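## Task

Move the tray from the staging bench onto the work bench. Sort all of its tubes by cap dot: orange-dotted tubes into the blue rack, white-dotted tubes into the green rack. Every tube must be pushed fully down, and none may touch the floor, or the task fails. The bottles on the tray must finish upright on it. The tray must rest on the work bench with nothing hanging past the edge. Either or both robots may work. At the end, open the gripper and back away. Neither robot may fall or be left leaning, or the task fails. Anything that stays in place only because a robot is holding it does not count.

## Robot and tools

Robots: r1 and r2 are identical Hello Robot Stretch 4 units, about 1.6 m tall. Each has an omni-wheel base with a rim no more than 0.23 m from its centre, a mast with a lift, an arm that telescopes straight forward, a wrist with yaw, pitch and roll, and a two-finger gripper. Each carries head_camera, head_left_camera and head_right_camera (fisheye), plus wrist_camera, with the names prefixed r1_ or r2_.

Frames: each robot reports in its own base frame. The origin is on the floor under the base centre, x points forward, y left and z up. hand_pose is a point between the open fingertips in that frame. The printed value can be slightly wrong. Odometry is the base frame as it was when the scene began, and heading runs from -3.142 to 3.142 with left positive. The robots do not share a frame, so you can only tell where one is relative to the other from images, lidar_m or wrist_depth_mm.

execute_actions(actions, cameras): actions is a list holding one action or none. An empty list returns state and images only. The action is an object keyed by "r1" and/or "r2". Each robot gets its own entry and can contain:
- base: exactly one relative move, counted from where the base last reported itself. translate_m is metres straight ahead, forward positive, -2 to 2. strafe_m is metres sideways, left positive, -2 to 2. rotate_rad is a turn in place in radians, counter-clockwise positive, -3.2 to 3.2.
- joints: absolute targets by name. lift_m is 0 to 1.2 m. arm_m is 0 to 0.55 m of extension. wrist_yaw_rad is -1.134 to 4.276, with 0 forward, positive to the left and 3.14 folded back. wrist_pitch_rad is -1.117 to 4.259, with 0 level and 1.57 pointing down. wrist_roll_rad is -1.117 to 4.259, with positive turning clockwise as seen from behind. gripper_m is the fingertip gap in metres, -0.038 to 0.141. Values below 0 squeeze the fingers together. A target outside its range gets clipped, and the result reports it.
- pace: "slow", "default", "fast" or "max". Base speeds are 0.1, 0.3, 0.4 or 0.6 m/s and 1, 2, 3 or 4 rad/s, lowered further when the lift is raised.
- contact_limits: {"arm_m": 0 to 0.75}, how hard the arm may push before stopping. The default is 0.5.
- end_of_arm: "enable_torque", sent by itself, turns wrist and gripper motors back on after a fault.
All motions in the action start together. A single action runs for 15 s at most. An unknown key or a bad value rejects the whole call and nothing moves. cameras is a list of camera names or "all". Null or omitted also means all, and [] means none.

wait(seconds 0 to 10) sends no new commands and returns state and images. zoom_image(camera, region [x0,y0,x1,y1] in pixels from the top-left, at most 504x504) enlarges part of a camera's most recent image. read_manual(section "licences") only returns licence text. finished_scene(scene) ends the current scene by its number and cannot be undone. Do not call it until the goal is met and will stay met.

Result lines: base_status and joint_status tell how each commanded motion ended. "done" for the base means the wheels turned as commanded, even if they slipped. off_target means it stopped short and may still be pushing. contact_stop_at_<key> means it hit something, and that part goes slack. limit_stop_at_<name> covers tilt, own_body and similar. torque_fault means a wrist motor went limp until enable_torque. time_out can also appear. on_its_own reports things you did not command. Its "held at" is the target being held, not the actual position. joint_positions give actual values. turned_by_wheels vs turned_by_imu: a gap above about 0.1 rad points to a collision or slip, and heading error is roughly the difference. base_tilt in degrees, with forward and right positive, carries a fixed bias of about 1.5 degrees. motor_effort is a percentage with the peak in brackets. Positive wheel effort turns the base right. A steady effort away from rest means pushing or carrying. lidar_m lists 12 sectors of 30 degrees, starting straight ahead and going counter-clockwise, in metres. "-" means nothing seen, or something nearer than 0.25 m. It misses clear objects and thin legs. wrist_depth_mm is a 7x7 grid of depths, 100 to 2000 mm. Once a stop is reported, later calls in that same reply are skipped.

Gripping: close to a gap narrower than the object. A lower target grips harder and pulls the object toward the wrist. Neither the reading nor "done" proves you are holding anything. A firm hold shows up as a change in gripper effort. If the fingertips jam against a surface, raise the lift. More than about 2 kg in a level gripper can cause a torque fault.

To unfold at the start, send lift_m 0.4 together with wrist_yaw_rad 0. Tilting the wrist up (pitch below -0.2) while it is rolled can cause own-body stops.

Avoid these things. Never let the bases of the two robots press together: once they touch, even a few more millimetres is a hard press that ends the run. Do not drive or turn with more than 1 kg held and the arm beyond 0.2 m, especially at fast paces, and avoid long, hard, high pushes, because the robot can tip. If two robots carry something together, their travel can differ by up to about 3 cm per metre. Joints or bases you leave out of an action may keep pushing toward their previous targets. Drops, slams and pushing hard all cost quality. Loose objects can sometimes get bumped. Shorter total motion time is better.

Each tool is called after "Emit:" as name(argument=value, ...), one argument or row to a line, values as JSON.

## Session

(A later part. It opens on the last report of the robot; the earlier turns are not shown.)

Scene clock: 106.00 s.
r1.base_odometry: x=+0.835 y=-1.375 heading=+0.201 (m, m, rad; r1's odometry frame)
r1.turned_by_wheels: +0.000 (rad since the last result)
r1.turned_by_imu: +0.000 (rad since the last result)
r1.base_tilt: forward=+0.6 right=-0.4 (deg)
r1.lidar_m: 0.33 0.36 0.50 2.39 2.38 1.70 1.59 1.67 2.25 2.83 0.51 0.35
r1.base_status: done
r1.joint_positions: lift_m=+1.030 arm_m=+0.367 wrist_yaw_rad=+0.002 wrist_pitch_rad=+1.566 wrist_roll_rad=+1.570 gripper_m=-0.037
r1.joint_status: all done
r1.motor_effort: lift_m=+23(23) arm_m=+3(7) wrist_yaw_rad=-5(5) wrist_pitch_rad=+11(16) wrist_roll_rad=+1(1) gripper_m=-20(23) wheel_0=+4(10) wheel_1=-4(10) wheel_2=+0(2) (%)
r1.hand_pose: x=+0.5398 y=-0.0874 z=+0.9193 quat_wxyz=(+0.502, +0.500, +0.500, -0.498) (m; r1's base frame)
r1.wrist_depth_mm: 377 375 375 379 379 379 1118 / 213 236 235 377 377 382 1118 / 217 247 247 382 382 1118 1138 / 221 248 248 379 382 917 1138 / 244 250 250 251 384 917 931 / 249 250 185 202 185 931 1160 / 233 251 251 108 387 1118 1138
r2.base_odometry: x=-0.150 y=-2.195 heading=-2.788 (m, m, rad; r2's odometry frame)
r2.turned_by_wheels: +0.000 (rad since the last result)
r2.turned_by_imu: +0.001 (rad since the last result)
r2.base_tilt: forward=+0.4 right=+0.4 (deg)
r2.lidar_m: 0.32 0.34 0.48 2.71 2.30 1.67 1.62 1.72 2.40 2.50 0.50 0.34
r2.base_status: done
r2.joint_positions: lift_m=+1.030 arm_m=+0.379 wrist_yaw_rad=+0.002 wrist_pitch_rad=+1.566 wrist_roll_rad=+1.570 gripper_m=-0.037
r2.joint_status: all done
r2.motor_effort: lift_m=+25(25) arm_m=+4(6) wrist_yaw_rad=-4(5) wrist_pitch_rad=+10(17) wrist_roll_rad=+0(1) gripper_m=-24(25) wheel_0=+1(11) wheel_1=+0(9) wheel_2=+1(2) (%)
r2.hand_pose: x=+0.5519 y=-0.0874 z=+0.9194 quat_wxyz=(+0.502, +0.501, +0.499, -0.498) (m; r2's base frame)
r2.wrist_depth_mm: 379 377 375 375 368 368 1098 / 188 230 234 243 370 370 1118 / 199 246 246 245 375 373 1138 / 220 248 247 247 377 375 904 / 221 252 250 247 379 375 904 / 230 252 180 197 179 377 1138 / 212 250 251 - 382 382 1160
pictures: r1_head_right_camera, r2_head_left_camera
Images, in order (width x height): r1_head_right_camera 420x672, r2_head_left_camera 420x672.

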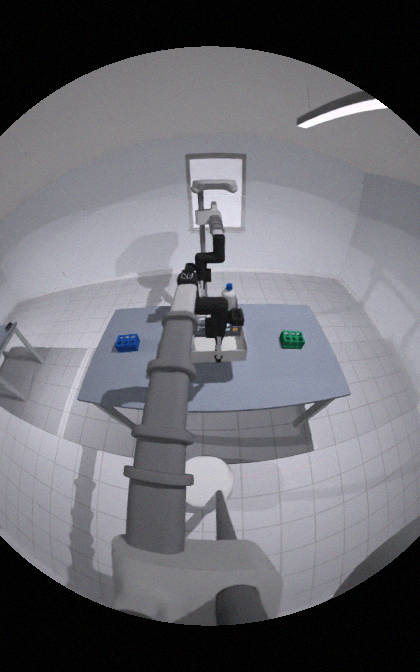

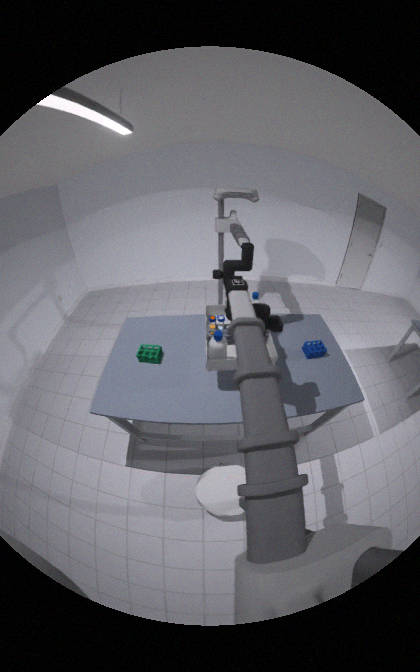

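Emit:
execute_actions(
  actions=[
    {"r1":{"joints":{"lift_m":0.903},"pace":"slow"},"r2":{"joints":{"lift_m":0.903},"pace":"slow"}},
  ],
  cameras=[],
)

Emit:
execute_actions(
  actions=[
    {"r1":{"joints":{"gripper_m":0.06}},"r2":{"joints":{"gripper_m":0.06}}},
  ],
  cameras=[],
)

Emit:
execute_actions(
  actions=[
    {"r1":{"joints":{"lift_m":1.06}},"r2":{"joints":{"lift_m":1.1}}},
  ],
  cameras=[],
)

Emit:
execute_actions(
  actions=[
    {"r1":{"base":{"strafe_m":-0.08},"joints":{"arm_m":0.52,"gripper_m":0.07}},"r2":{"base":{"strafe_m":-0.11},"joints":{"arm_m":0.1,"gripper_m":0.07}}},
  ],
  cameras=[],
)

Emit:
execute_actions(
  actions=[
    {"r2":{"joints":{"arm_m":0.2,"wrist_pitch_rad":0.6,"wrist_roll_rad":0,"lift_m":0.9}}},
  ],
  cameras=["r1_wrist_camera","r2_wrist_camera"],
)

Scene clock: 125.40 s.
r1.base_odometry: x=+0.835 y=-1.375 heading=+0.201 (m, m, rad; r1's odometry frame)
r1.turned_by_wheels: +0.000 (rad since the last result)
r1.turned_by_imu: +0.002 (rad since the last result)
r1.base_tilt: forward=+0.6 right=-0.2 (deg)
r1.lidar_m: 0.34 0.37 0.49 2.40 2.35 1.69 1.60 1.68 2.25 2.83 0.51 0.36
r1.base_status: not commanded
r1.joint_positions: lift_m=+0.903 arm_m=+0.367 wrist_yaw_rad=+0.002 wrist_pitch_rad=+1.566 wrist_roll_rad=+1.570 gripper_m=-0.037
r1.joint_status: all done
r1.motor_effort: lift_m=+19(23) arm_m=+3(4) wrist_yaw_rad=-6(5) wrist_pitch_rad=+11(11) wrist_roll_rad=+1(1) gripper_m=-20(19) wheel_0=+4(5) wheel_1=-4(4) wheel_2=+0(0) (%)
r1.hand_pose: x=+0.5398 y=-0.0874 z=+0.7926 quat_wxyz=(+0.502, +0.500, +0.500, -0.498) (m; r1's base frame)
r1.wrist_depth_mm: 251 252 252 253 252 254 254 / 213 235 235 252 254 254 255 / 219 246 248 254 255 255 256 / 220 249 250 254 256 257 256 / 244 249 249 251 257 257 798 / 248 250 185 201 185 258 530 / 232 252 252 108 258 258 1025
r2.base_odometry: x=-0.150 y=-2.195 heading=-2.788 (m, m, rad; r2's odometry frame)
r2.turned_by_wheels: +0.000 (rad since the last result)
r2.turned_by_imu: -0.001 (rad since the last result)
r2.base_tilt: forward=+0.4 right=+0.3 (deg)
r2.lidar_m: 0.31 0.35 0.48 2.71 2.33 1.63 1.62 1.71 2.35 2.48 0.50 0.34
r2.base_status: not commanded
r2.joint_positions: lift_m=+0.903 arm_m=+0.379 wrist_yaw_rad=+0.002 wrist_pitch_rad=+1.566 wrist_roll_rad=+1.570 gripper_m=-0.037
r2.joint_status: all done
r2.motor_effort: lift_m=+21(20) arm_m=+4(4) wrist_yaw_rad=-5(5) wrist_pitch_rad=+10(10) wrist_roll_rad=+1(0) gripper_m=-24(23) wheel_0=+1(2) wheel_1=+0(0) wheel_2=+1(1) (%)
r2.hand_pose: x=+0.5519 y=-0.0874 z=+0.7926 quat_wxyz=(+0.502, +0.501, +0.499, -0.498) (m; r2's base frame)
r2.wrist_depth_mm: 252 251 249 247 244 244 - / 189 231 233 243 246 245 242 / 199 248 246 245 249 247 245 / 221 249 248 247 250 248 247 / 221 250 249 247 251 250 247 / 231 254 179 196 179 250 250 / 213 251 252 - 254 253 -
pictures: none
No camera images: the call's "cameras" was empty. Leave "cameras" out to get every camera's image.

Scene clock: 127.07 s.
r1.base_odometry: x=+0.835 y=-1.375 heading=+0.201 (m, m, rad; r1's odometry frame)
r1.turned_by_wheels: +0.000 (rad since the last result)
r1.turned_by_imu: +0.001 (rad since the last result)
r1.base_tilt: forward=+0.7 right=-0.3 (deg)
r1.lidar_m: 0.34 0.35 0.51 2.37 2.35 1.71 1.60 1.66 2.28 2.83 0.51 0.35
r1.base_status: not commanded
r1.joint_positions: lift_m=+0.903 arm_m=+0.367 wrist_yaw_rad=+0.000 wrist_pitch_rad=+1.569 wrist_roll_rad=+1.570 gripper_m=+0.060
r1.joint_status: all done
r1.motor_effort: lift_m=+20(19) arm_m=+3(3) wrist_yaw_rad=-2(6) wrist_pitch_rad=+2(12) wrist_roll_rad=+1(0) gripper_m=-4(20) wheel_0=+4(4) wheel_1=-4(4) wheel_2=+0(0) (%)
r1.hand_pose: x=+0.5387 y=-0.0874 z=+0.7926 quat_wxyz=(+0.501, +0.500, +0.500, -0.499) (m; r1's base frame)
r1.wrist_depth_mm: 252 252 254 254 254 254 255 / 204 230 230 254 255 256 258 / 223 253 252 255 256 257 1008 / 226 253 253 257 257 257 820 / 248 254 255 257 257 258 798 / 253 254 215 257 198 258 820 / 235 254 256 109 260 259 1025
r2.base_odometry: x=-0.150 y=-2.195 heading=-2.788 (m, m, rad; r2's odometry frame)
r2.turned_by_wheels: +0.000 (rad since the last result)
r2.turned_by_imu: +0.000 (rad since the last result)
r2.base_tilt: forward=+0.4 right=+0.3 (deg)
r2.lidar_m: 0.31 0.33 0.46 2.71 2.32 1.65 1.60 1.72 2.34 2.51 0.49 0.34
r2.base_status: not commanded
r2.joint_positions: lift_m=+0.903 arm_m=+0.379 wrist_yaw_rad=+0.001 wrist_pitch_rad=+1.569 wrist_roll_rad=+1.570 gripper_m=+0.060
r2.joint_status: all done
r2.motor_effort: lift_m=+21(21) arm_m=+3(3) wrist_yaw_rad=-1(5) wrist_pitch_rad=+0(10) wrist_roll_rad=+0(1) gripper_m=-4(23) wheel_0=+1(1) wheel_1=+0(0) wheel_2=+1(1) (%)
r2.hand_pose: x=+0.5507 y=-0.0874 z=+0.7927 quat_wxyz=(+0.501, +0.500, +0.500, -0.499) (m; r2's base frame)
r2.wrist_depth_mm: 253 251 251 250 246 245 - / 195 227 229 248 249 247 246 / 204 253 251 251 251 250 246 / 224 254 254 251 253 250 249 / 226 255 253 254 253 252 252 / 236 257 255 252 193 253 252 / 216 256 257 - 257 254 254
pictures: none
No camera images: the call's "cameras" was empty. Leave "cameras" out to get every camera's image.

Scene clock: 128.97 s.
r1.base_odometry: x=+0.835 y=-1.375 heading=+0.201 (m, m, rad; r1's odometry frame)
r1.turned_by_wheels: +0.000 (rad since the last result)
r1.turned_by_imu: +0.001 (rad since the last result)
r1.base_tilt: forward=+0.5 right=-0.1 (deg)
r1.lidar_m: 0.34 0.35 0.48 2.38 2.37 1.71 1.62 1.67 2.28 2.82 0.51 0.36
r1.base_status: not commanded
r1.joint_positions: lift_m=+1.060 arm_m=+0.367 wrist_yaw_rad=+0.000 wrist_pitch_rad=+1.570 wrist_roll_rad=+1.570 gripper_m=+0.060
r1.joint_status: all done
r1.motor_effort: lift_m=+20(20) arm_m=+3(3) wrist_yaw_rad=+0(1) wrist_pitch_rad=+1(2) wrist_roll_rad=+1(1) gripper_m=-2(5) wheel_0=+4(4) wheel_1=-4(4) wheel_2=+0(0) (%)
r1.hand_pose: x=+0.5387 y=-0.0874 z=+0.9496 quat_wxyz=(+0.501, +0.500, +0.500, -0.499) (m; r1's base frame)
r1.wrist_depth_mm: 407 407 407 410 407 1182 1182 / 407 407 410 413 413 1160 1160 / 351 349 410 413 407 1160 1138 / 407 359 410 413 413 960 1160 / 410 404 410 413 415 960 976 / 410 370 215 415 197 960 1182 / 415 353 413 108 415 1182 1160
r2.base_odometry: x=-0.150 y=-2.195 heading=-2.788 (m, m, rad; r2's odometry frame)
r2.turned_by_wheels: +0.000 (rad since the last result)
r2.turned_by_imu: +0.000 (rad since the last result)
r2.base_tilt: forward=+0.4 right=+0.3 (deg)
r2.lidar_m: 0.31 0.33 0.47 2.72 2.32 1.66 1.62 1.71 2.33 2.50 0.48 0.36
r2.base_status: not commanded
r2.joint_positions: lift_m=+1.100 arm_m=+0.379 wrist_yaw_rad=+0.000 wrist_pitch_rad=+1.570 wrist_roll_rad=+1.570 gripper_m=+0.060
r2.joint_status: all done
r2.motor_effort: lift_m=+22(26) arm_m=+4(4) wrist_yaw_rad=-2(1) wrist_pitch_rad=+0(1) wrist_roll_rad=+1(1) gripper_m=-3(3) wheel_0=+1(1) wheel_1=+0(0) wheel_2=+1(1) (%)
r2.hand_pose: x=+0.5507 y=-0.0874 z=+0.9895 quat_wxyz=(+0.501, +0.500, +0.500, -0.499) (m; r2's base frame)
r2.wrist_depth_mm: 452 449 445 442 439 1182 1160 / 452 449 445 442 442 1182 1182 / 427 342 445 445 445 1205 1229 / 455 430 452 445 445 991 1008 / 455 452 452 452 452 1008 991 / 459 427 407 452 194 991 1205 / 452 347 452 - 455 1229 1182
pictures: none
No camera images: the call's "cameras" was empty. Leave "cameras" out to get every camera's image.

Scene clock: 130.93 s.
r1.base_odometry: x=+0.851 y=-1.454 heading=+0.201 (m, m, rad; r1's odometry frame)
r1.turned_by_wheels: +0.000 (rad since the last result)
r1.turned_by_imu: +0.001 (rad since the last result)
r1.base_tilt: forward=+0.5 right=-0.2 (deg)
r1.lidar_m: 0.32 0.34 0.50 2.46 2.36 1.67 1.61 1.68 2.24 2.74 0.52 0.36
r1.base_status: done
r1.joint_positions: lift_m=+1.060 arm_m=+0.519 wrist_yaw_rad=+0.000 wrist_pitch_rad=+1.570 wrist_roll_rad=+1.570 gripper_m=+0.070
r1.joint_status: all done
r1.motor_effort: lift_m=+21(20) arm_m=+4(5) wrist_yaw_rad=-1(1) wrist_pitch_rad=+0(1) wrist_roll_rad=+1(1) gripper_m=-4(4) wheel_0=+5(9) wheel_1=-2(13) wheel_2=+0(0) (%)
r1.hand_pose: x=+0.6904 y=-0.0874 z=+0.9495 quat_wxyz=(+0.501, +0.500, +0.500, -0.499) (m; r1's base frame)
r1.wrist_depth_mm: 407 407 410 413 407 413 410 / 407 410 407 410 413 410 410 / 410 410 410 413 413 410 413 / 410 410 413 410 413 415 415 / 272 334 353 410 410 418 415 / 272 413 202 351 200 415 415 / 382 415 413 108 415 418 418
r2.base_odometry: x=-0.188 y=-2.092 heading=-2.788 (m, m, rad; r2's odometry frame)
r2.turned_by_wheels: +0.000 (rad since the last result)
r2.turned_by_imu: -0.001 (rad since the last result)
r2.base_tilt: forward=+0.4 right=+0.4 (deg)
r2.lidar_m: 0.31 0.34 0.47 2.82 2.35 1.67 1.61 1.71 2.36 2.41 0.47 0.34
r2.base_status: done
r2.joint_positions: lift_m=+1.100 arm_m=+0.101 wrist_yaw_rad=+0.000 wrist_pitch_rad=+1.570 wrist_roll_rad=+1.570 gripper_m=+0.070
r2.joint_status: all done
r2.motor_effort: lift_m=+22(22) arm_m=-5(7) wrist_yaw_rad=+1(2) wrist_pitch_rad=-2(1) wrist_roll_rad=+0(1) gripper_m=-3(6) wheel_0=-1(10) wheel_1=+0(9) wheel_2=+0(1) (%)
r2.hand_pose: x=+0.2719 y=-0.0874 z=+0.9895 quat_wxyz=(+0.500, +0.500, +0.500, -0.500) (m; r2's base frame)
r2.wrist_depth_mm: 452 449 452 1205 1182 1205 1182 / 452 452 449 1182 1205 1182 1182 / 455 455 455 1229 1205 1160 1182 / 459 455 455 1229 991 991 1182 / 462 459 455 1229 991 1229 1229 / 466 466 462 1255 976 1229 1255 / 466 462 462 - 1205 1255 1255
pictures: none
No camera images: the call's "cameras" was empty. Leave "cameras" out to get every camera's image.

Scene clock: 132.87 s.
r1.base_odometry: x=+0.851 y=-1.454 heading=+0.201 (m, m, rad; r1's odometry frame)
r1.turned_by_wheels: +0.000 (rad since the last result)
r1.turned_by_imu: +0.001 (rad since the last result)
r1.base_tilt: forward=+0.6 right=-0.2 (deg)
r1.lidar_m: 0.32 0.35 0.50 2.46 2.37 1.68 1.62 1.69 2.26 2.73 0.52 0.33
r1.base_status: not commanded
r1.joint_positions: lift_m=+1.060 arm_m=+0.519 wrist_yaw_rad=+0.000 wrist_pitch_rad=+1.570 wrist_roll_rad=+1.570 gripper_m=+0.070
r1.joint_status: not commanded
r1.motor_effort: lift_m=+20(21) arm_m=+5(4) wrist_yaw_rad=-1(1) wrist_pitch_rad=+0(0) wrist_roll_rad=+0(0) gripper_m=-1(3) wheel_0=+5(5) wheel_1=-2(2) wheel_2=+0(0) (%)
r1.hand_pose: x=+0.6904 y=-0.0874 z=+0.9495 quat_wxyz=(+0.501, +0.500, +0.500, -0.499) (m; r1's base frame)
r1.wrist_depth_mm: 407 404 404 407 410 413 410 / 410 410 410 410 413 413 418 / 413 410 407 413 410 413 413 / 407 413 413 415 410 413 415 / 270 336 351 410 413 413 421 / 272 410 201 353 199 418 418 / 382 407 413 108 413 418 418
r2.base_odometry: x=-0.188 y=-2.092 heading=-2.788 (m, m, rad; r2's odometry frame)
r2.turned_by_wheels: +0.000 (rad since the last result)
r2.turned_by_imu: +0.000 (rad since the last result)
r2.base_tilt: forward=+0.4 right=+0.3 (deg)
r2.lidar_m: 0.30 0.35 0.48 2.81 2.33 1.68 1.61 1.71 2.35 2.38 0.49 0.36
r2.base_status: not commanded
r2.joint_positions: lift_m=+0.900 arm_m=+0.199 wrist_yaw_rad=+0.000 wrist_pitch_rad=+0.602 wrist_roll_rad=+0.000 gripper_m=+0.070
r2.joint_status: all done
r2.motor_effort: lift_m=+18(20) arm_m=+5(5) wrist_yaw_rad=+0(0) wrist_pitch_rad=-9(10) wrist_roll_rad=-1(4) gripper_m=-4(2) wheel_0=-1(1) wheel_1=+1(1) wheel_2=+0(0) (%)
r2.hand_pose: x=+0.6078 y=-0.0874 z=+0.9150 quat_wxyz=(+0.955, +0.000, +0.297, +0.000) (m; r2's base frame)
r2.wrist_depth_mm: - - - - - - - / - - - - - - - / 640 559 549 455 640 654 661 / 512 424 517 433 521 517 512 / 382 379 366 377 433 430 413 / 268 368 351 359 349 368 364 / 278 320 332 - 332 319 324
pictures: r1_wrist_camera, r2_wrist_camera
camera_calibration (this result's frames):
r1_wrist_camera: T_world_to_cam=[[-0.999003, -0.0444407, -0.00420382, 0.686417], [-0.0445388, 0.998639, 0.0271532, 0.146507], [0.00299139, 0.0273133, -0.999622, 1.17837], [0, 0, 0, 1]] pos_world=[0.688733, -0.147988, 1.17683]
r2_wrist_camera: T_world_to_cam=[[0.066487, -0.997758, -0.00760052, -0.108383], [-0.605921, -0.0343221, -0.794784, 1.13429], [0.792742, 0.0574481, -0.606845, 0.305913], [0, 0, 0, 1]] pos_world=[0.451987, -0.0867826, 1.08634]
Images, in order (width x height): r1_wrist_camera 616x392, r2_wrist_camera 616x392.

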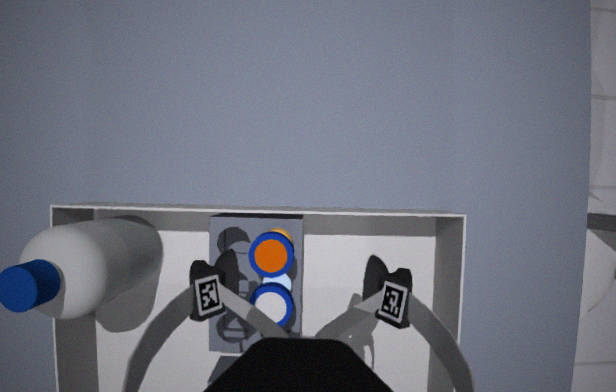

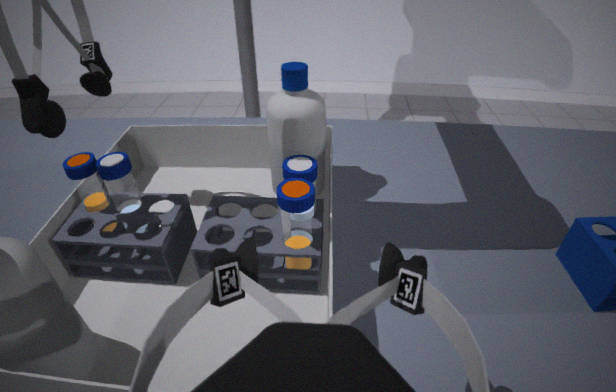

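Emit:
execute_actions(
  actions=[
    {"r1":{"joints":{"arm_m":0.542}},"r2":{"base":{"strafe_m":0.02},"joints":{"lift_m":0.865,"arm_m":0.24}}},
  ],
  cameras=[],
)

Emit:
execute_actions(
  actions=[
    {"r1":{"joints":{"lift_m":0.99},"pace":"slow"},"r2":{"joints":{"arm_m":0.305},"pace":"slow"}},
  ],
  cameras=["r1_wrist_camera","r2_wrist_camera"],
)

Scene clock: 142.07 s.
r1.base_odometry: x=+0.851 y=-1.454 heading=+0.201 (m, m, rad; r1's odometry frame)
r1.turned_by_wheels: +0.000 (rad since the last result)
r1.turned_by_imu: +0.001 (rad since the last result)
r1.base_tilt: forward=+0.7 right=-0.3 (deg)
r1.lidar_m: 0.34 0.35 0.50 2.46 2.33 1.69 1.61 1.67 2.26 2.76 0.52 0.36
r1.base_status: not commanded
r1.joint_positions: lift_m=+1.060 arm_m=+0.541 wrist_yaw_rad=+0.000 wrist_pitch_rad=+1.570 wrist_roll_rad=+1.570 gripper_m=+0.070
r1.joint_status: all done
r1.motor_effort: lift_m=+21(21) arm_m=+5(7) wrist_yaw_rad=-1(0) wrist_pitch_rad=+0(1) wrist_roll_rad=+1(0) gripper_m=-3(2) wheel_0=+5(5) wheel_1=-2(2) wheel_2=+0(0) (%)
r1.hand_pose: x=+0.7124 y=-0.0874 z=+0.9495 quat_wxyz=(+0.501, +0.500, +0.500, -0.499) (m; r1's base frame)
r1.wrist_depth_mm: 404 407 410 410 410 410 410 / 404 407 410 410 410 410 413 / 407 410 410 413 413 413 413 / 413 413 413 410 415 410 415 / 282 303 407 351 413 410 415 / 253 290 202 291 200 413 418 / 413 394 413 108 415 418 421
r2.base_odometry: x=-0.181 y=-2.110 heading=-2.788 (m, m, rad; r2's odometry frame)
r2.turned_by_wheels: +0.000 (rad since the last result)
r2.turned_by_imu: -0.001 (rad since the last result)
r2.base_tilt: forward=+0.4 right=+0.3 (deg)
r2.lidar_m: 0.30 0.34 0.49 2.79 2.31 1.66 1.61 1.72 2.36 2.43 0.47 0.37
r2.base_status: done
r2.joint_positions: lift_m=+0.865 arm_m=+0.239 wrist_yaw_rad=+0.000 wrist_pitch_rad=+0.602 wrist_roll_rad=+0.000 gripper_m=+0.070
r2.joint_status: all done
r2.motor_effort: lift_m=+18(20) arm_m=+5(4) wrist_yaw_rad=-1(2) wrist_pitch_rad=-7(8) wrist_roll_rad=-1(1) gripper_m=-2(3) wheel_0=+1(9) wheel_1=+0(8) wheel_2=+0(0) (%)
r2.hand_pose: x=+0.6478 y=-0.0874 z=+0.8800 quat_wxyz=(+0.955, +0.000, +0.296, +0.000) (m; r2's base frame)
r2.wrist_depth_mm: 310 - - - - - - / - - - 384 - - - / 597 508 500 399 580 574 585 / 373 366 442 340 462 459 466 / 327 330 319 324 375 382 377 / 319 329 310 314 249 327 324 / 252 286 294 - 294 283 287
pictures: none
No camera images: the call's "cameras" was empty. Leave "cameras" out to get every camera's image.

Scene clock: 143.97 s.
r1.base_odometry: x=+0.851 y=-1.454 heading=+0.201 (m, m, rad; r1's odometry frame)
r1.turned_by_wheels: +0.000 (rad since the last result)
r1.turned_by_imu: +0.001 (rad since the last result)
r1.base_tilt: forward=+0.6 right=-0.3 (deg)
r1.lidar_m: 0.34 0.35 0.46 2.46 2.36 1.71 1.60 1.66 2.27 2.74 0.51 0.35
r1.base_status: not commanded
r1.joint_positions: lift_m=+0.990 arm_m=+0.541 wrist_yaw_rad=+0.000 wrist_pitch_rad=+1.570 wrist_roll_rad=+1.570 gripper_m=+0.070
r1.joint_status: all done
r1.motor_effort: lift_m=+16(20) arm_m=+4(5) wrist_yaw_rad=-1(0) wrist_pitch_rad=+0(0) wrist_roll_rad=+0(1) gripper_m=-2(3) wheel_0=+5(5) wheel_1=-2(2) wheel_2=+0(0) (%)
r1.hand_pose: x=+0.7124 y=-0.0874 z=+0.8799 quat_wxyz=(+0.501, +0.500, +0.500, -0.499) (m; r1's base frame)
r1.wrist_depth_mm: 336 336 340 340 342 342 342 / 340 340 342 342 340 343 342 / 338 342 342 342 343 343 343 / 342 343 342 343 343 345 345 / 220 304 312 282 342 343 345 / 204 289 202 222 200 336 349 / 298 343 343 108 345 290 347
r2.base_odometry: x=-0.181 y=-2.110 heading=-2.788 (m, m, rad; r2's odometry frame)
r2.turned_by_wheels: +0.000 (rad since the last result)
r2.turned_by_imu: +0.000 (rad since the last result)
r2.base_tilt: forward=+0.4 right=+0.3 (deg)
r2.lidar_m: 0.29 0.32 0.48 2.80 2.32 1.67 1.61 1.70 2.37 2.40 0.47 0.34
r2.base_status: not commanded
r2.joint_positions: lift_m=+0.865 arm_m=+0.304 wrist_yaw_rad=+0.000 wrist_pitch_rad=+0.602 wrist_roll_rad=+0.000 gripper_m=+0.070
r2.joint_status: all done
r2.motor_effort: lift_m=+17(18) arm_m=+4(5) wrist_yaw_rad=+1(1) wrist_pitch_rad=-8(8) wrist_roll_rad=-2(2) gripper_m=-2(4) wheel_0=+1(1) wheel_1=+0(0) wheel_2=+0(0) (%)
r2.hand_pose: x=+0.7128 y=-0.0874 z=+0.8800 quat_wxyz=(+0.955, +0.000, +0.296, +0.000) (m; r2's base frame)
r2.wrist_depth_mm: - - - - - - - / - - - - - - - / 397 445 445 330 569 569 574 / 274 445 452 351 462 459 459 / 303 315 309 235 384 384 382 / 276 277 248 260 238 327 324 / 289 279 279 - 296 282 287
pictures: r1_wrist_camera, r2_wrist_camera
camera_calibration (this result's frames):
r1_wrist_camera: T_world_to_cam=[[-0.999006, -0.0443865, -0.00420393, 0.708073], [-0.0444845, 0.998641, 0.0271532, 0.149337], [0.00299299, 0.0273132, -0.999622, 1.10869], [0, 0, 0, 1]] pos_world=[0.710693, -0.147987, 1.1072]
r2_wrist_camera: T_world_to_cam=[[0.0664199, -0.997763, -0.00757175, -0.115625], [-0.605755, -0.0342921, -0.794912, 1.17014], [0.792874, 0.0573846, -0.606678, 0.201235], [0, 0, 0, 1]] pos_world=[0.556944, -0.0867882, 1.05137]
Images, in order (width x height): r1_wrist_camera 616x392, r2_wrist_camera 616x392.

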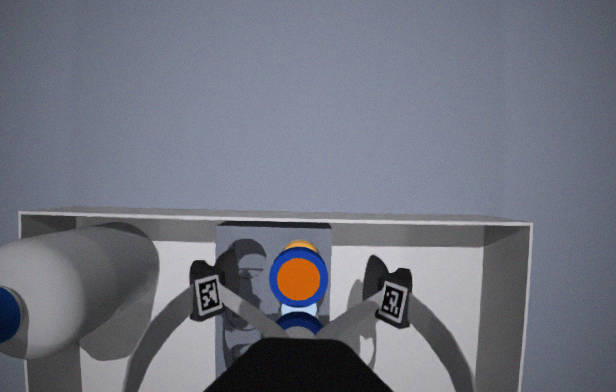

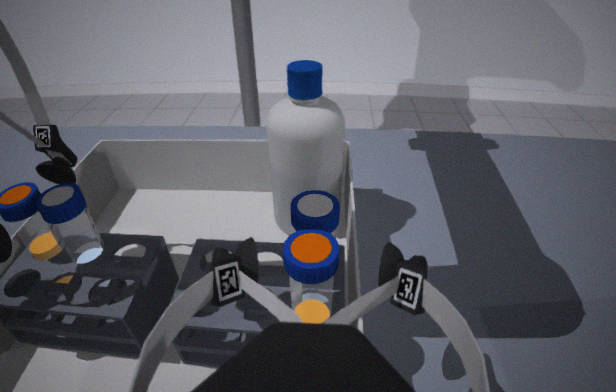

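Emit:
execute_actions(
  actions=[
    {"r1":{"joints":{"lift_m":0.962},"pace":"slow"},"r2":{"joints":{"gripper_m":0.005}}},
  ],
  cameras=[],
)

Emit:
execute_actions(
  actions=[
    {"r1":{"joints":{"gripper_m":0.005}},"r2":{"joints":{"lift_m":1.02},"pace":"slow"}},
  ],
  cameras=["r2_wrist_camera"],
)

Emit:
execute_actions(
  actions=[
    {"r1":{"joints":{"lift_m":1.15},"pace":"slow"},"r2":{"base":{"strafe_m":-0.25},"joints":{"arm_m":0.15}}},
  ],
  cameras=["r1_wrist_camera","r2_wrist_camera","r2_head_camera"],
)

Scene clock: 154.33 s.
r1.base_odometry: x=+0.851 y=-1.454 heading=+0.201 (m, m, rad; r1's odometry frame)
r1.turned_by_wheels: +0.000 (rad since the last result)
r1.turned_by_imu: +0.002 (rad since the last result)
r1.base_tilt: forward=+0.5 right=-0.2 (deg)
r1.lidar_m: 0.32 0.35 0.51 2.44 2.31 1.71 1.62 1.67 2.25 2.72 0.52 0.36
r1.base_status: not commanded
r1.joint_positions: lift_m=+0.962 arm_m=+0.541 wrist_yaw_rad=+0.000 wrist_pitch_rad=+1.570 wrist_roll_rad=+1.570 gripper_m=+0.070
r1.joint_status: all done
r1.motor_effort: lift_m=+16(14) arm_m=+5(5) wrist_yaw_rad=+0(0) wrist_pitch_rad=+0(0) wrist_roll_rad=+0(1) gripper_m=-3(0) wheel_0=+5(5) wheel_1=-2(2) wheel_2=+0(0) (%)
r1.hand_pose: x=+0.7124 y=-0.0874 z=+0.8519 quat_wxyz=(+0.501, +0.500, +0.500, -0.499) (m; r1's base frame)
r1.wrist_depth_mm: 310 310 312 314 314 314 314 / 310 314 314 314 315 315 315 / 314 314 314 314 315 315 315 / 314 314 314 314 315 319 319 / 220 304 255 254 315 315 291 / 190 291 202 194 200 315 262 / 257 315 256 108 317 290 257
r2.base_odometry: x=-0.181 y=-2.110 heading=-2.788 (m, m, rad; r2's odometry frame)
r2.turned_by_wheels: +0.000 (rad since the last result)
r2.turned_by_imu: -0.001 (rad since the last result)
r2.base_tilt: forward=+0.4 right=+0.3 (deg)
r2.lidar_m: 0.32 0.34 0.49 2.78 2.30 1.66 1.62 1.70 2.33 2.44 0.46 0.36
r2.base_status: not commanded
r2.joint_positions: lift_m=+0.865 arm_m=+0.304 wrist_yaw_rad=+0.000 wrist_pitch_rad=+0.602 wrist_roll_rad=+0.000 gripper_m=+0.005
r2.joint_status: all done
r2.motor_effort: lift_m=+18(18) arm_m=+4(5) wrist_yaw_rad=+0(2) wrist_pitch_rad=-8(8) wrist_roll_rad=-1(2) gripper_m=-19(18) wheel_0=+1(1) wheel_1=+0(0) wheel_2=+0(0) (%)
r2.hand_pose: x=+0.7128 y=-0.0874 z=+0.8800 quat_wxyz=(+0.955, +0.000, +0.297, +0.000) (m; r2's base frame)
r2.wrist_depth_mm: - - - - - - - / - - - - - - - / 569 445 442 332 569 569 585 / 272 449 459 357 462 462 459 / 301 315 373 214 387 379 379 / 276 277 191 254 185 327 324 / 291 282 281 - 296 283 289
pictures: none
No camera images: the call's "cameras" was empty. Leave "cameras" out to get every camera's image.

Scene clock: 156.40 s.
r1.base_odometry: x=+0.851 y=-1.454 heading=+0.201 (m, m, rad; r1's odometry frame)
r1.turned_by_wheels: +0.000 (rad since the last result)
r1.turned_by_imu: +0.001 (rad since the last result)
r1.base_tilt: forward=+0.6 right=-0.2 (deg)
r1.lidar_m: 0.33 0.36 0.48 2.47 2.37 1.71 1.59 1.69 2.24 2.74 0.51 0.36
r1.base_status: not commanded
r1.joint_positions: lift_m=+0.962 arm_m=+0.541 wrist_yaw_rad=+0.000 wrist_pitch_rad=+1.570 wrist_roll_rad=+1.570 gripper_m=+0.005
r1.joint_status: all done
r1.motor_effort: lift_m=+16(16) arm_m=+5(4) wrist_yaw_rad=+0(1) wrist_pitch_rad=+0(0) wrist_roll_rad=+0(1) gripper_m=-13(14) wheel_0=+5(5) wheel_1=-2(2) wheel_2=+0(0) (%)
r1.hand_pose: x=+0.7124 y=-0.0874 z=+0.8519 quat_wxyz=(+0.501, +0.500, +0.500, -0.499) (m; r1's base frame)
r1.wrist_depth_mm: 310 310 310 312 314 314 314 / 310 314 312 312 314 314 315 / 312 315 314 315 315 315 317 / 312 312 315 317 317 315 317 / 218 304 260 254 314 315 291 / 191 283 190 186 193 315 260 / 257 314 256 108 315 287 256
r2.base_odometry: x=-0.181 y=-2.110 heading=-2.788 (m, m, rad; r2's odometry frame)
r2.turned_by_wheels: +0.000 (rad since the last result)
r2.turned_by_imu: +0.000 (rad since the last result)
r2.base_tilt: forward=+0.4 right=+0.3 (deg)
r2.lidar_m: 0.31 0.34 0.50 2.80 2.34 1.68 1.61 1.73 2.33 2.41 0.48 0.35
r2.base_status: not commanded
r2.joint_positions: lift_m=+1.020 arm_m=+0.304 wrist_yaw_rad=+0.000 wrist_pitch_rad=+0.602 wrist_roll_rad=+0.000 gripper_m=+0.005
r2.joint_status: all done
r2.motor_effort: lift_m=+23(23) arm_m=+5(5) wrist_yaw_rad=-2(0) wrist_pitch_rad=-8(8) wrist_roll_rad=-2(1) gripper_m=-18(19) wheel_0=+1(1) wheel_1=+0(0) wheel_2=+0(0) (%)
r2.hand_pose: x=+0.7128 y=-0.0874 z=+1.0346 quat_wxyz=(+0.955, +0.000, +0.297, +0.000) (m; r2's base frame)
r2.wrist_depth_mm: 174 - - - - - - / 187 - - - - - - / - - - - - - - / 255 723 1229 1983 1983 1921 1983 / 314 549 549 216 597 585 585 / 477 370 191 259 185 500 496 / 436 392 424 - 459 436 442
pictures: r2_wrist_camera
camera_calibration (this result's frames):
r2_wrist_camera: T_world_to_cam=[[0.0666053, -0.997751, -0.00755318, -0.114567], [-0.605831, -0.0344254, -0.794848, 1.29301], [0.7928, 0.057517, -0.606762, 0.295143], [0, 0, 0, 1]] pos_world=[0.556985, -0.0867727, 1.20596]
Images, in order (width x height): r2_wrist_camera 616x392.

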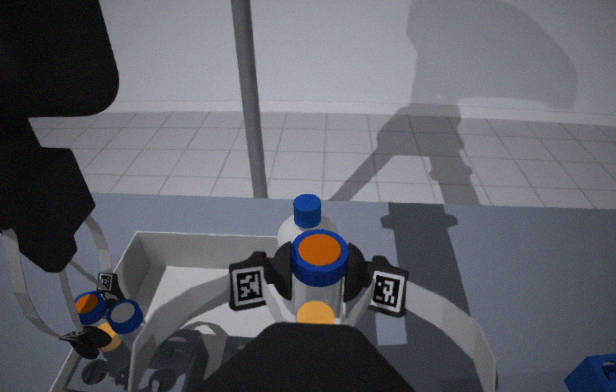

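Scene clock: 158.70 s.
r1.base_odometry: x=+0.851 y=-1.454 heading=+0.201 (m, m, rad; r1's odometry frame)
r1.turned_by_wheels: +0.000 (rad since the last result)
r1.turned_by_imu: +0.001 (rad since the last result)
r1.base_tilt: forward=+0.6 right=-0.1 (deg)
r1.lidar_m: 0.34 0.37 0.50 2.47 2.37 1.69 1.61 1.69 2.26 2.74 0.51 0.35
r1.base_status: not commanded
r1.joint_positions: lift_m=+1.150 arm_m=+0.541 wrist_yaw_rad=+0.000 wrist_pitch_rad=+1.570 wrist_roll_rad=+1.570 gripper_m=+0.005
r1.joint_status: all done
r1.motor_effort: lift_m=+21(23) arm_m=+4(5) wrist_yaw_rad=+0(1) wrist_pitch_rad=+0(0) wrist_roll_rad=+1(0) gripper_m=-14(14) wheel_0=+5(5) wheel_1=-2(2) wheel_2=+0(0) (%)
r1.hand_pose: x=+0.7124 y=-0.0874 z=+1.0395 quat_wxyz=(+0.501, +0.500, +0.500, -0.499) (m; r1's base frame)
r1.wrist_depth_mm: 496 496 496 492 496 492 500 / 500 496 504 500 500 508 500 / 496 500 496 500 500 504 1229 / 500 500 500 500 500 500 1042 / 500 359 504 439 500 508 1042 / 500 459 190 186 190 508 1060 / 504 504 504 108 504 508 1281
r2.base_odometry: x=-0.267 y=-1.876 heading=-2.788 (m, m, rad; r2's odometry frame)
r2.turned_by_wheels: +0.000 (rad since the last result)
r2.turned_by_imu: -0.001 (rad since the last result)
r2.base_tilt: forward=+0.5 right=+0.3 (deg)
r2.lidar_m: 0.31 0.32 0.45 3.05 2.29 1.66 1.62 1.70 2.32 2.16 0.46 0.35
r2.base_status: done
r2.joint_positions: lift_m=+1.020 arm_m=+0.151 wrist_yaw_rad=+0.000 wrist_pitch_rad=+0.602 wrist_roll_rad=+0.000 gripper_m=+0.005
r2.joint_status: all done
r2.motor_effort: lift_m=+22(22) arm_m=-5(5) wrist_yaw_rad=-1(2) wrist_pitch_rad=-9(8) wrist_roll_rad=-1(1) gripper_m=-17(19) wheel_0=+0(10) wheel_1=+0(8) wheel_2=+0(0) (%)
r2.hand_pose: x=+0.5595 y=-0.0874 z=+1.0347 quat_wxyz=(+0.955, +0.000, +0.297, +0.000) (m; r2's base frame)
r2.wrist_depth_mm: - - - - - - - / - - - - - - - / - - - - - - - / 668 661 691 715 723 707 1983 / 530 521 580 215 597 591 1576 / 496 492 190 260 184 484 500 / 455 436 459 - 455 433 445
pictures: r1_wrist_camera, r2_head_camera, r2_wrist_camera
camera_calibration (this result's frames):
r1_wrist_camera: T_world_to_cam=[[-0.999006, -0.0443865, -0.00420382, 0.708747], [-0.0444845, 0.998641, 0.0271532, 0.145004], [0.00299287, 0.0273132, -0.999622, 1.26824], [0, 0, 0, 1]] pos_world=[0.710697, -0.147987, 1.2668]
r2_wrist_camera: T_world_to_cam=[[0.0662472, -0.997775, -0.00755661, -0.104237], [-0.605885, -0.0342082, -0.794816, 1.20018], [0.792789, 0.0572328, -0.606803, 0.416768], [0, 0, 0, 1]] pos_world=[0.403668, -0.086802, 1.20603]
Images, in order (width x height): r1_wrist_camera 616x392, r2_head_camera 420x560, r2_wrist_camera 616x392.

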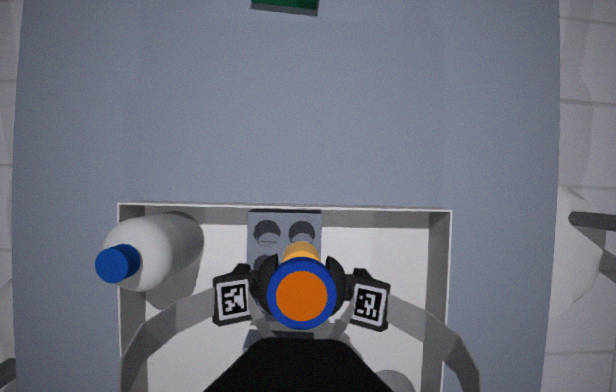

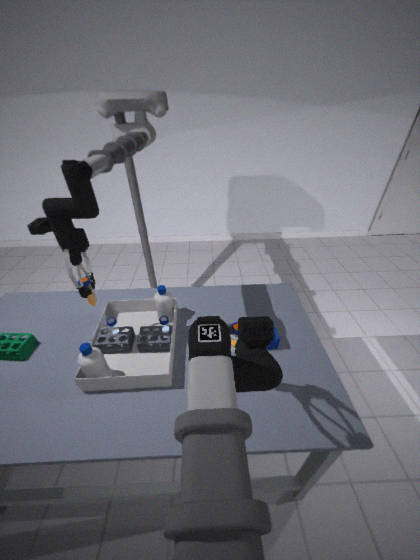

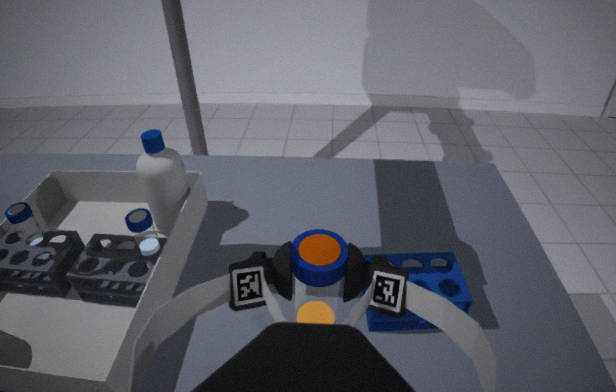

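Emit:
execute_actions(
  actions=[
    {"r2":{"base":{"strafe_m":-0.174},"joints":{"arm_m":0.284,"lift_m":0.935}},"r1":{"base":{"strafe_m":0.28},"joints":{"arm_m":0.3,"lift_m":1.18,"wrist_roll_rad":3.14}}},
  ],
  cameras=["r1_wrist_camera","r2_wrist_camera","r1_head_camera"],
)

Scene clock: 176.17 s.
r1.base_odometry: x=+0.795 y=-1.179 heading=+0.201 (m, m, rad; r1's odometry frame)
r1.turned_by_wheels: +0.000 (rad since the last result)
r1.turned_by_imu: +0.003 (rad since the last result)
r1.base_tilt: forward=+0.6 right=-0.3 (deg)
r1.lidar_m: 0.33 0.34 0.48 2.20 2.36 1.69 1.60 1.68 2.27 3.02 0.51 0.35
r1.base_status: done
r1.joint_positions: lift_m=+1.180 arm_m=+0.301 wrist_yaw_rad=+0.000 wrist_pitch_rad=+1.570 wrist_roll_rad=+3.140 gripper_m=+0.005
r1.joint_status: all done
r1.motor_effort: lift_m=+20(23) arm_m=-4(4) wrist_yaw_rad=+1(1) wrist_pitch_rad=-1(0) wrist_roll_rad=+1(5) gripper_m=-15(15) wheel_0=-4(13) wheel_1=+4(12) wheel_2=+0(0) (%)
r1.hand_pose: x=+0.4719 y=-0.0874 z=+1.0696 quat_wxyz=(+0.001, +0.707, +0.001, -0.707) (m; r1's base frame)
r1.wrist_depth_mm: 1255 1281 1255 1025 1060 1281 1281 / 1255 1229 1229 1060 1138 1255 1281 / 525 525 1281 1255 1281 1281 1281 / 525 530 530 530 530 535 535 / 525 530 530 539 535 539 539 / 530 530 190 186 190 539 544 / 517 535 402 108 539 544 549
r2.base_odometry: x=-0.328 y=-1.713 heading=-2.788 (m, m, rad; r2's odometry frame)
r2.turned_by_wheels: +0.000 (rad since the last result)
r2.turned_by_imu: -0.002 (rad since the last result)
r2.base_tilt: forward=+0.4 right=+0.3 (deg)
r2.lidar_m: 0.31 0.35 0.49 3.21 2.36 1.66 1.61 1.72 2.36 1.99 2.04 0.35
r2.base_status: done
r2.joint_positions: lift_m=+0.935 arm_m=+0.283 wrist_yaw_rad=+0.000 wrist_pitch_rad=+0.602 wrist_roll_rad=+0.000 gripper_m=+0.005
r2.joint_status: all done
r2.motor_effort: lift_m=+18(19) arm_m=+4(5) wrist_yaw_rad=+1(1) wrist_pitch_rad=-8(8) wrist_roll_rad=-2(1) gripper_m=-18(21) wheel_0=+0(8) wheel_1=+0(8) wheel_2=+0(1) (%)
r2.hand_pose: x=+0.6918 y=-0.0874 z=+0.9500 quat_wxyz=(+0.955, +0.000, +0.297, +0.000) (m; r2's base frame)
r2.wrist_depth_mm: - - - - - - - / - - - - - - - / - - - - - - - / 512 580 580 574 569 1756 1808 / 469 480 484 215 480 1464 1499 / 410 410 190 258 185 424 1281 / 366 357 330 - 368 355 1118
pictures: r1_head_camera, r1_wrist_camera, r2_wrist_camera
camera_calibration (this result's frames):
r1_wrist_camera: T_world_to_cam=[[-0.0450719, 0.998978, -0.00329408, 0.108711], [0.998591, 0.0451464, 0.0278808, -0.442859], [0.028001, -0.0020328, -0.999606, 1.28462], [0, 0, 0, 1]] pos_world=[0.411165, -0.0859954, 1.29682]
r2_wrist_camera: T_world_to_cam=[[0.0664431, -0.997762, -0.00754687, -0.11374], [-0.605806, -0.0343297, -0.794871, 1.21303], [0.792833, 0.0573856, -0.606731, 0.260398], [0, 0, 0, 1]] pos_world=[0.535967, -0.086786, 1.12134]
Images, in order (width x height): r1_head_camera 420x560, r1_wrist_camera 616x392, r2_wrist_camera 616x392.

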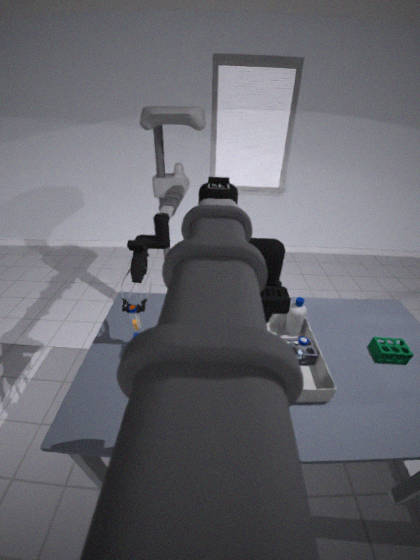

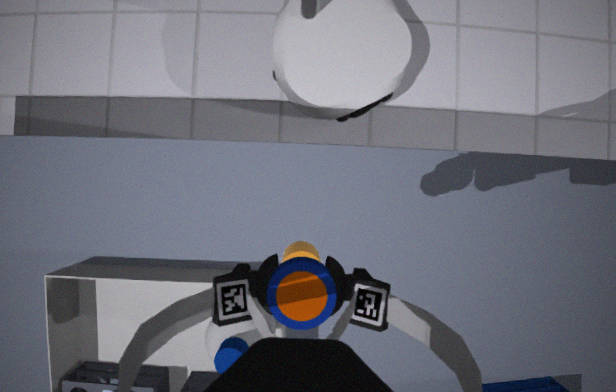

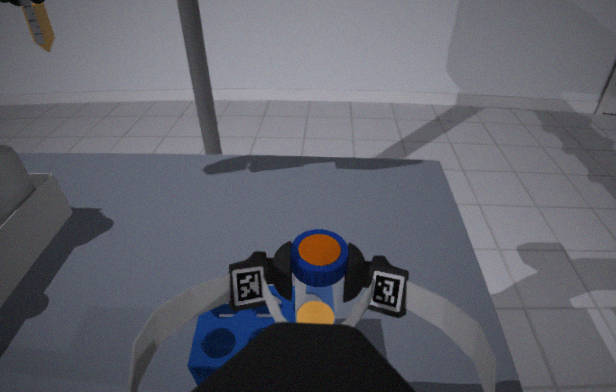

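Bad view. Move r1 back.

Emit:
execute_actions(
  actions=[
    {"r1":{"base":{"strafe_m":-0.2},"joints":{"arm_m":0.1,"wrist_roll_rad":0}}},
  ],
  cameras=["r1_head_left_camera","r1_head_camera"],
)

Emit:
zoom_image(
  camera="r1_head_camera",
  region=[40,280,160,400],
)

Scene clock: 190.07 s.
r1.base_odometry: x=+0.835 y=-1.375 heading=+0.201 (m, m, rad; r1's odometry frame)
r1.turned_by_wheels: +0.000 (rad since the last result)
r1.turned_by_imu: +0.001 (rad since the last result)
r1.base_tilt: forward=+0.6 right=-0.2 (deg)
r1.lidar_m: 0.31 0.34 0.49 2.39 2.37 1.68 1.62 1.67 2.27 2.82 0.51 0.36
r1.base_status: done
r1.joint_positions: lift_m=+1.180 arm_m=+0.101 wrist_yaw_rad=+0.000 wrist_pitch_rad=+1.570 wrist_roll_rad=+0.000 gripper_m=+0.005
r1.joint_status: all done
r1.motor_effort: lift_m=+20(20) arm_m=-5(5) wrist_yaw_rad=+0(0) wrist_pitch_rad=+0(1) wrist_roll_rad=+0(4) gripper_m=-14(14) wheel_0=+4(16) wheel_1=-3(12) wheel_2=+0(1) (%)
r1.hand_pose: x=+0.2719 y=-0.0874 z=+1.0696 quat_wxyz=(+0.707, +0.000, +0.707, +0.000) (m; r1's base frame)
r1.wrist_depth_mm: 525 525 512 512 530 530 535 / 521 525 525 530 530 530 535 / 525 525 525 525 535 535 535 / 1229 1281 1255 1308 1281 1281 1281 / 1281 1255 1308 1078 1281 1308 1308 / 1281 1281 190 186 191 1336 1308 / 1281 1255 1281 108 1308 1281 1281
r2.base_odometry: x=-0.328 y=-1.713 heading=-2.788 (m, m, rad; r2's odometry frame)
r2.turned_by_wheels: +0.000 (rad since the last result)
r2.turned_by_imu: -0.001 (rad since the last result)
r2.base_tilt: forward=+0.4 right=+0.3 (deg)
r2.lidar_m: 0.32 0.34 0.48 3.23 2.35 1.67 1.60 1.72 2.36 2.01 2.04 0.34
r2.base_status: not commanded
r2.joint_positions: lift_m=+0.935 arm_m=+0.283 wrist_yaw_rad=+0.000 wrist_pitch_rad=+0.602 wrist_roll_rad=+0.000 gripper_m=+0.005
r2.joint_status: not commanded
r2.motor_effort: lift_m=+18(18) arm_m=+5(5) wrist_yaw_rad=-2(3) wrist_pitch_rad=-8(9) wrist_roll_rad=-1(2) gripper_m=-19(19) wheel_0=+0(0) wheel_1=+0(0) wheel_2=+0(0) (%)
r2.hand_pose: x=+0.6918 y=-0.0874 z=+0.9500 quat_wxyz=(+0.955, +0.000, +0.297, +0.000) (m; r2's base frame)
r2.wrist_depth_mm: - - - - - - - / - - - - - - - / - - - - - - - / 517 585 585 580 574 1756 1808 / 462 484 488 214 480 1464 1499 / 410 410 190 259 185 421 1255 / 366 357 330 - 368 353 1138
pictures: r1_head_camera, r1_head_left_camera
Images, in order (width x height): r1_head_camera 420x560, r1_head_left_camera 420x672.

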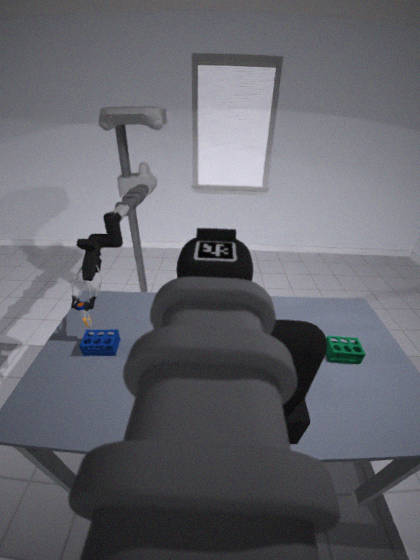

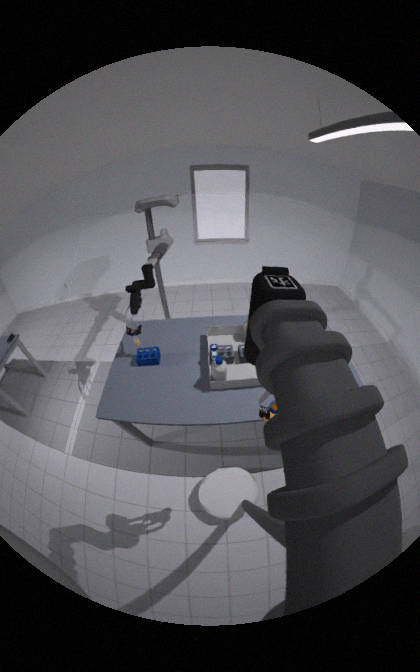

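Region (40, 280, 160, 400) of r1_head_camera's 420x560 image, scaled by 4.200, with more detail than that image has.

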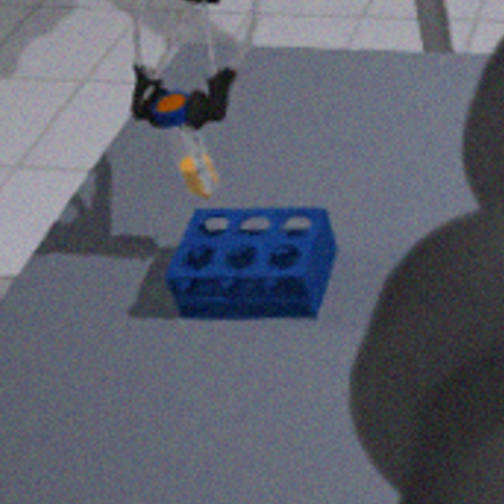

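Emit:
execute_actions(
  actions=[
    {"r2":{"joints":{"lift_m":0.912},"pace":"slow"}},
  ],
  cameras=["r1_head_camera"],
)

Emit:
zoom_image(
  camera="r1_head_camera",
  region=[60,290,130,360],
)

Scene clock: 197.57 s.
r1.base_odometry: x=+0.835 y=-1.375 heading=+0.201 (m, m, rad; r1's odometry frame)
r1.turned_by_wheels: +0.000 (rad since the last result)
r1.turned_by_imu: +0.001 (rad since the last result)
r1.base_tilt: forward=+0.5 right=-0.2 (deg)
r1.lidar_m: 0.32 0.33 0.49 2.40 2.33 1.69 1.61 1.69 2.25 2.83 0.51 0.36
r1.base_status: not commanded
r1.joint_positions: lift_m=+1.180 arm_m=+0.101 wrist_yaw_rad=+0.000 wrist_pitch_rad=+1.570 wrist_roll_rad=+0.000 gripper_m=+0.005
r1.joint_status: not commanded
r1.motor_effort: lift_m=+20(20) arm_m=-4(4) wrist_yaw_rad=-1(1) wrist_pitch_rad=+0(0) wrist_roll_rad=-1(0) gripper_m=-13(14) wheel_0=+4(4) wheel_1=-4(3) wheel_2=+0(0) (%)
r1.hand_pose: x=+0.2719 y=-0.0874 z=+1.0696 quat_wxyz=(+0.707, +0.000, +0.707, +0.000) (m; r1's base frame)
r1.wrist_depth_mm: 521 525 512 512 535 535 535 / 525 525 530 530 530 535 535 / 525 530 525 530 535 535 539 / 1255 1281 1281 1255 1281 1281 1308 / 1281 1281 1255 1078 1281 1281 1308 / 1255 1281 190 186 191 1308 1281 / 1281 1281 1281 108 1281 1281 1308
r2.base_odometry: x=-0.328 y=-1.713 heading=-2.788 (m, m, rad; r2's odometry frame)
r2.turned_by_wheels: +0.000 (rad since the last result)
r2.turned_by_imu: -0.001 (rad since the last result)
r2.base_tilt: forward=+0.4 right=+0.3 (deg)
r2.lidar_m: 0.30 0.33 0.48 3.21 2.32 1.66 1.61 1.71 2.34 1.99 2.03 0.33
r2.base_status: not commanded
r2.joint_positions: lift_m=+0.912 arm_m=+0.283 wrist_yaw_rad=+0.000 wrist_pitch_rad=+0.601 wrist_roll_rad=+0.000 gripper_m=+0.005
r2.joint_status: all done
r2.motor_effort: lift_m=+17(23) arm_m=+5(5) wrist_yaw_rad=-1(2) wrist_pitch_rad=-6(8) wrist_roll_rad=-1(1) gripper_m=-18(19) wheel_0=+0(0) wheel_1=+0(0) wheel_2=+0(0) (%)
r2.hand_pose: x=+0.6920 y=-0.0874 z=+0.9273 quat_wxyz=(+0.955, +0.000, +0.296, +0.000) (m; r2's base frame)
r2.wrist_depth_mm: - - - - - - - / - - - - - - - / - 1205 - - - - - / 512 544 544 539 535 1708 1756 / 459 455 452 216 449 1397 1430 / 387 384 190 259 185 394 1229 / 342 336 306 - 345 330 1118
pictures: r1_head_camera
Images, in order (width x height): r1_head_camera 420x560.

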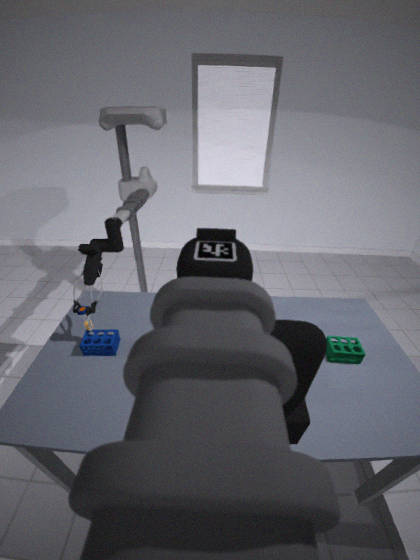

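Region (60, 290, 130, 360) of r1_head_camera's 420x560 image, scaled by 7.200, with more detail than that image has.

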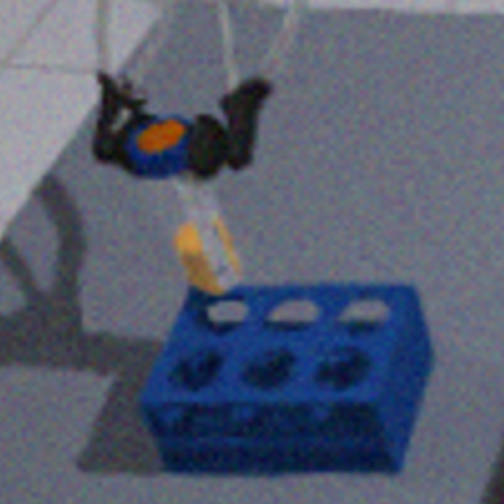

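Emit:
execute_actions(
  actions=[
    {"r2":{"base":{"strafe_m":0.007},"joints":{"lift_m":0.92,"arm_m":0.301},"pace":"slow"}},
  ],
  cameras=[],
)

Emit:
execute_actions(
  actions=[
    {"r2":{"joints":{"lift_m":0.895},"pace":"slow"}},
  ],
  cameras=["r1_head_camera"],
)

Emit:
zoom_image(
  camera="r1_head_camera",
  region=[60,290,130,360],
)

Scene clock: 209.23 s.
r1.base_odometry: x=+0.835 y=-1.375 heading=+0.201 (m, m, rad; r1's odometry frame)
r1.turned_by_wheels: +0.000 (rad since the last result)
r1.turned_by_imu: +0.001 (rad since the last result)
r1.base_tilt: forward=+0.7 right=-0.2 (deg)
r1.lidar_m: 0.33 0.36 0.49 2.39 2.34 1.68 1.60 1.68 2.28 2.81 0.50 0.36
r1.base_status: not commanded
r1.joint_positions: lift_m=+1.180 arm_m=+0.101 wrist_yaw_rad=+0.000 wrist_pitch_rad=+1.570 wrist_roll_rad=+0.000 gripper_m=+0.005
r1.joint_status: not commanded
r1.motor_effort: lift_m=+20(20) arm_m=-5(4) wrist_yaw_rad=+1(0) wrist_pitch_rad=+0(1) wrist_roll_rad=-1(1) gripper_m=-14(13) wheel_0=+4(4) wheel_1=-3(3) wheel_2=+0(0) (%)
r1.hand_pose: x=+0.2719 y=-0.0874 z=+1.0696 quat_wxyz=(+0.707, +0.000, +0.707, +0.000) (m; r1's base frame)
r1.wrist_depth_mm: 521 525 508 508 530 530 535 / 525 530 530 530 535 539 535 / 525 525 535 535 535 535 539 / 1255 1281 1281 1255 1255 1336 1308 / 1281 1281 1308 1078 1255 1308 1281 / 1281 1255 190 186 190 1308 1281 / 1281 1281 1255 108 1281 1281 1281
r2.base_odometry: x=-0.325 y=-1.719 heading=-2.788 (m, m, rad; r2's odometry frame)
r2.turned_by_wheels: +0.000 (rad since the last result)
r2.turned_by_imu: -0.001 (rad since the last result)
r2.base_tilt: forward=+0.4 right=+0.3 (deg)
r2.lidar_m: 0.32 0.34 0.48 3.21 2.30 1.66 1.61 1.69 2.35 2.01 2.06 0.35
r2.base_status: done
r2.joint_positions: lift_m=+0.920 arm_m=+0.300 wrist_yaw_rad=+0.000 wrist_pitch_rad=+0.602 wrist_roll_rad=+0.000 gripper_m=+0.005
r2.joint_status: all done
r2.motor_effort: lift_m=+23(20) arm_m=+5(6) wrist_yaw_rad=-2(1) wrist_pitch_rad=-8(8) wrist_roll_rad=-2(2) gripper_m=-18(19) wheel_0=-3(5) wheel_1=+0(7) wheel_2=+0(0) (%)
r2.hand_pose: x=+0.7089 y=-0.0874 z=+0.9347 quat_wxyz=(+0.955, +0.000, +0.296, +0.000) (m; r2's base frame)
r2.wrist_depth_mm: - - - - - - - / - - - - - - - / - - - - - - - / 504 564 559 554 549 1708 1808 / 455 466 466 215 459 488 1464 / 394 394 190 259 184 399 1281 / 347 343 319 - 351 336 1118
pictures: none
No camera images: the call's "cameras" was empty. Leave "cameras" out to get every camera's image.

Scene clock: 210.23 s.
r1.base_odometry: x=+0.835 y=-1.375 heading=+0.201 (m, m, rad; r1's odometry frame)
r1.turned_by_wheels: +0.000 (rad since the last result)
r1.turned_by_imu: +0.000 (rad since the last result)
r1.base_tilt: forward=+0.5 right=-0.2 (deg)
r1.lidar_m: 0.33 0.37 0.48 2.40 2.36 1.69 1.59 1.67 2.29 2.83 0.51 0.34
r1.base_status: not commanded
r1.joint_positions: lift_m=+1.180 arm_m=+0.101 wrist_yaw_rad=+0.000 wrist_pitch_rad=+1.570 wrist_roll_rad=+0.000 gripper_m=+0.005
r1.joint_status: not commanded
r1.motor_effort: lift_m=+20(20) arm_m=-5(4) wrist_yaw_rad=+0(1) wrist_pitch_rad=+0(1) wrist_roll_rad=+0(1) gripper_m=-15(12) wheel_0=+4(4) wheel_1=-3(3) wheel_2=+0(0) (%)
r1.hand_pose: x=+0.2719 y=-0.0874 z=+1.0696 quat_wxyz=(+0.707, +0.000, +0.707, +0.000) (m; r1's base frame)
r1.wrist_depth_mm: 525 521 508 508 530 535 535 / 521 525 535 525 530 539 535 / 525 525 530 530 535 539 535 / 1281 1281 1281 1281 1281 1308 1308 / 1281 1281 1255 1060 1308 1255 1308 / 1281 1255 190 186 190 1308 1281 / 1255 1255 1255 108 1281 1308 1308
r2.base_odometry: x=-0.325 y=-1.719 heading=-2.788 (m, m, rad; r2's odometry frame)
r2.turned_by_wheels: +0.000 (rad since the last result)
r2.turned_by_imu: +0.000 (rad since the last result)
r2.base_tilt: forward=+0.4 right=+0.3 (deg)
r2.lidar_m: 0.31 0.33 0.48 3.22 2.31 1.65 1.61 1.71 2.32 1.99 2.06 0.35
r2.base_status: not commanded
r2.joint_positions: lift_m=+0.895 arm_m=+0.300 wrist_yaw_rad=+0.000 wrist_pitch_rad=+0.602 wrist_roll_rad=+0.000 gripper_m=+0.005
r2.joint_status: all done
r2.motor_effort: lift_m=+17(22) arm_m=+5(5) wrist_yaw_rad=+0(1) wrist_pitch_rad=-7(6) wrist_roll_rad=-1(2) gripper_m=-20(19) wheel_0=-3(3) wheel_1=+0(1) wheel_2=+0(0) (%)
r2.hand_pose: x=+0.7089 y=-0.0874 z=+0.9101 quat_wxyz=(+0.955, +0.000, +0.296, +0.000) (m; r2's base frame)
r2.wrist_depth_mm: - - - - - - - / - - - - - - - / - 1160 - - - - - / 480 512 512 517 508 1708 1708 / 427 427 433 215 427 439 1464 / 362 368 190 258 184 362 1229 / 322 319 273 - 327 310 1078
pictures: r1_head_camera
Images, in order (width x height): r1_head_camera 420x560.

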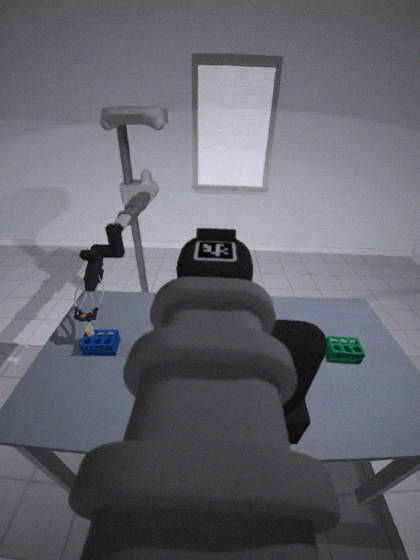

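Region (60, 290, 130, 360) of r1_head_camera's 420x560 image, scaled by 7.200, with more detail than that image has.

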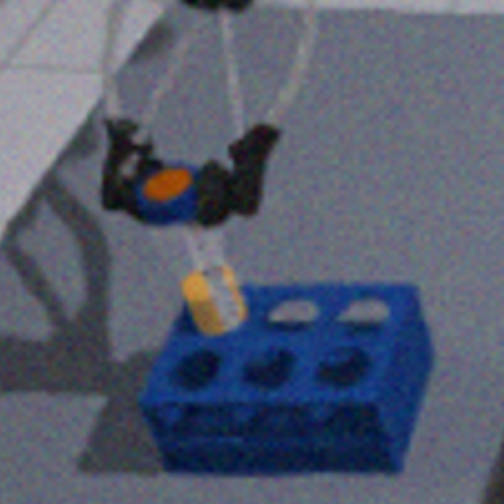

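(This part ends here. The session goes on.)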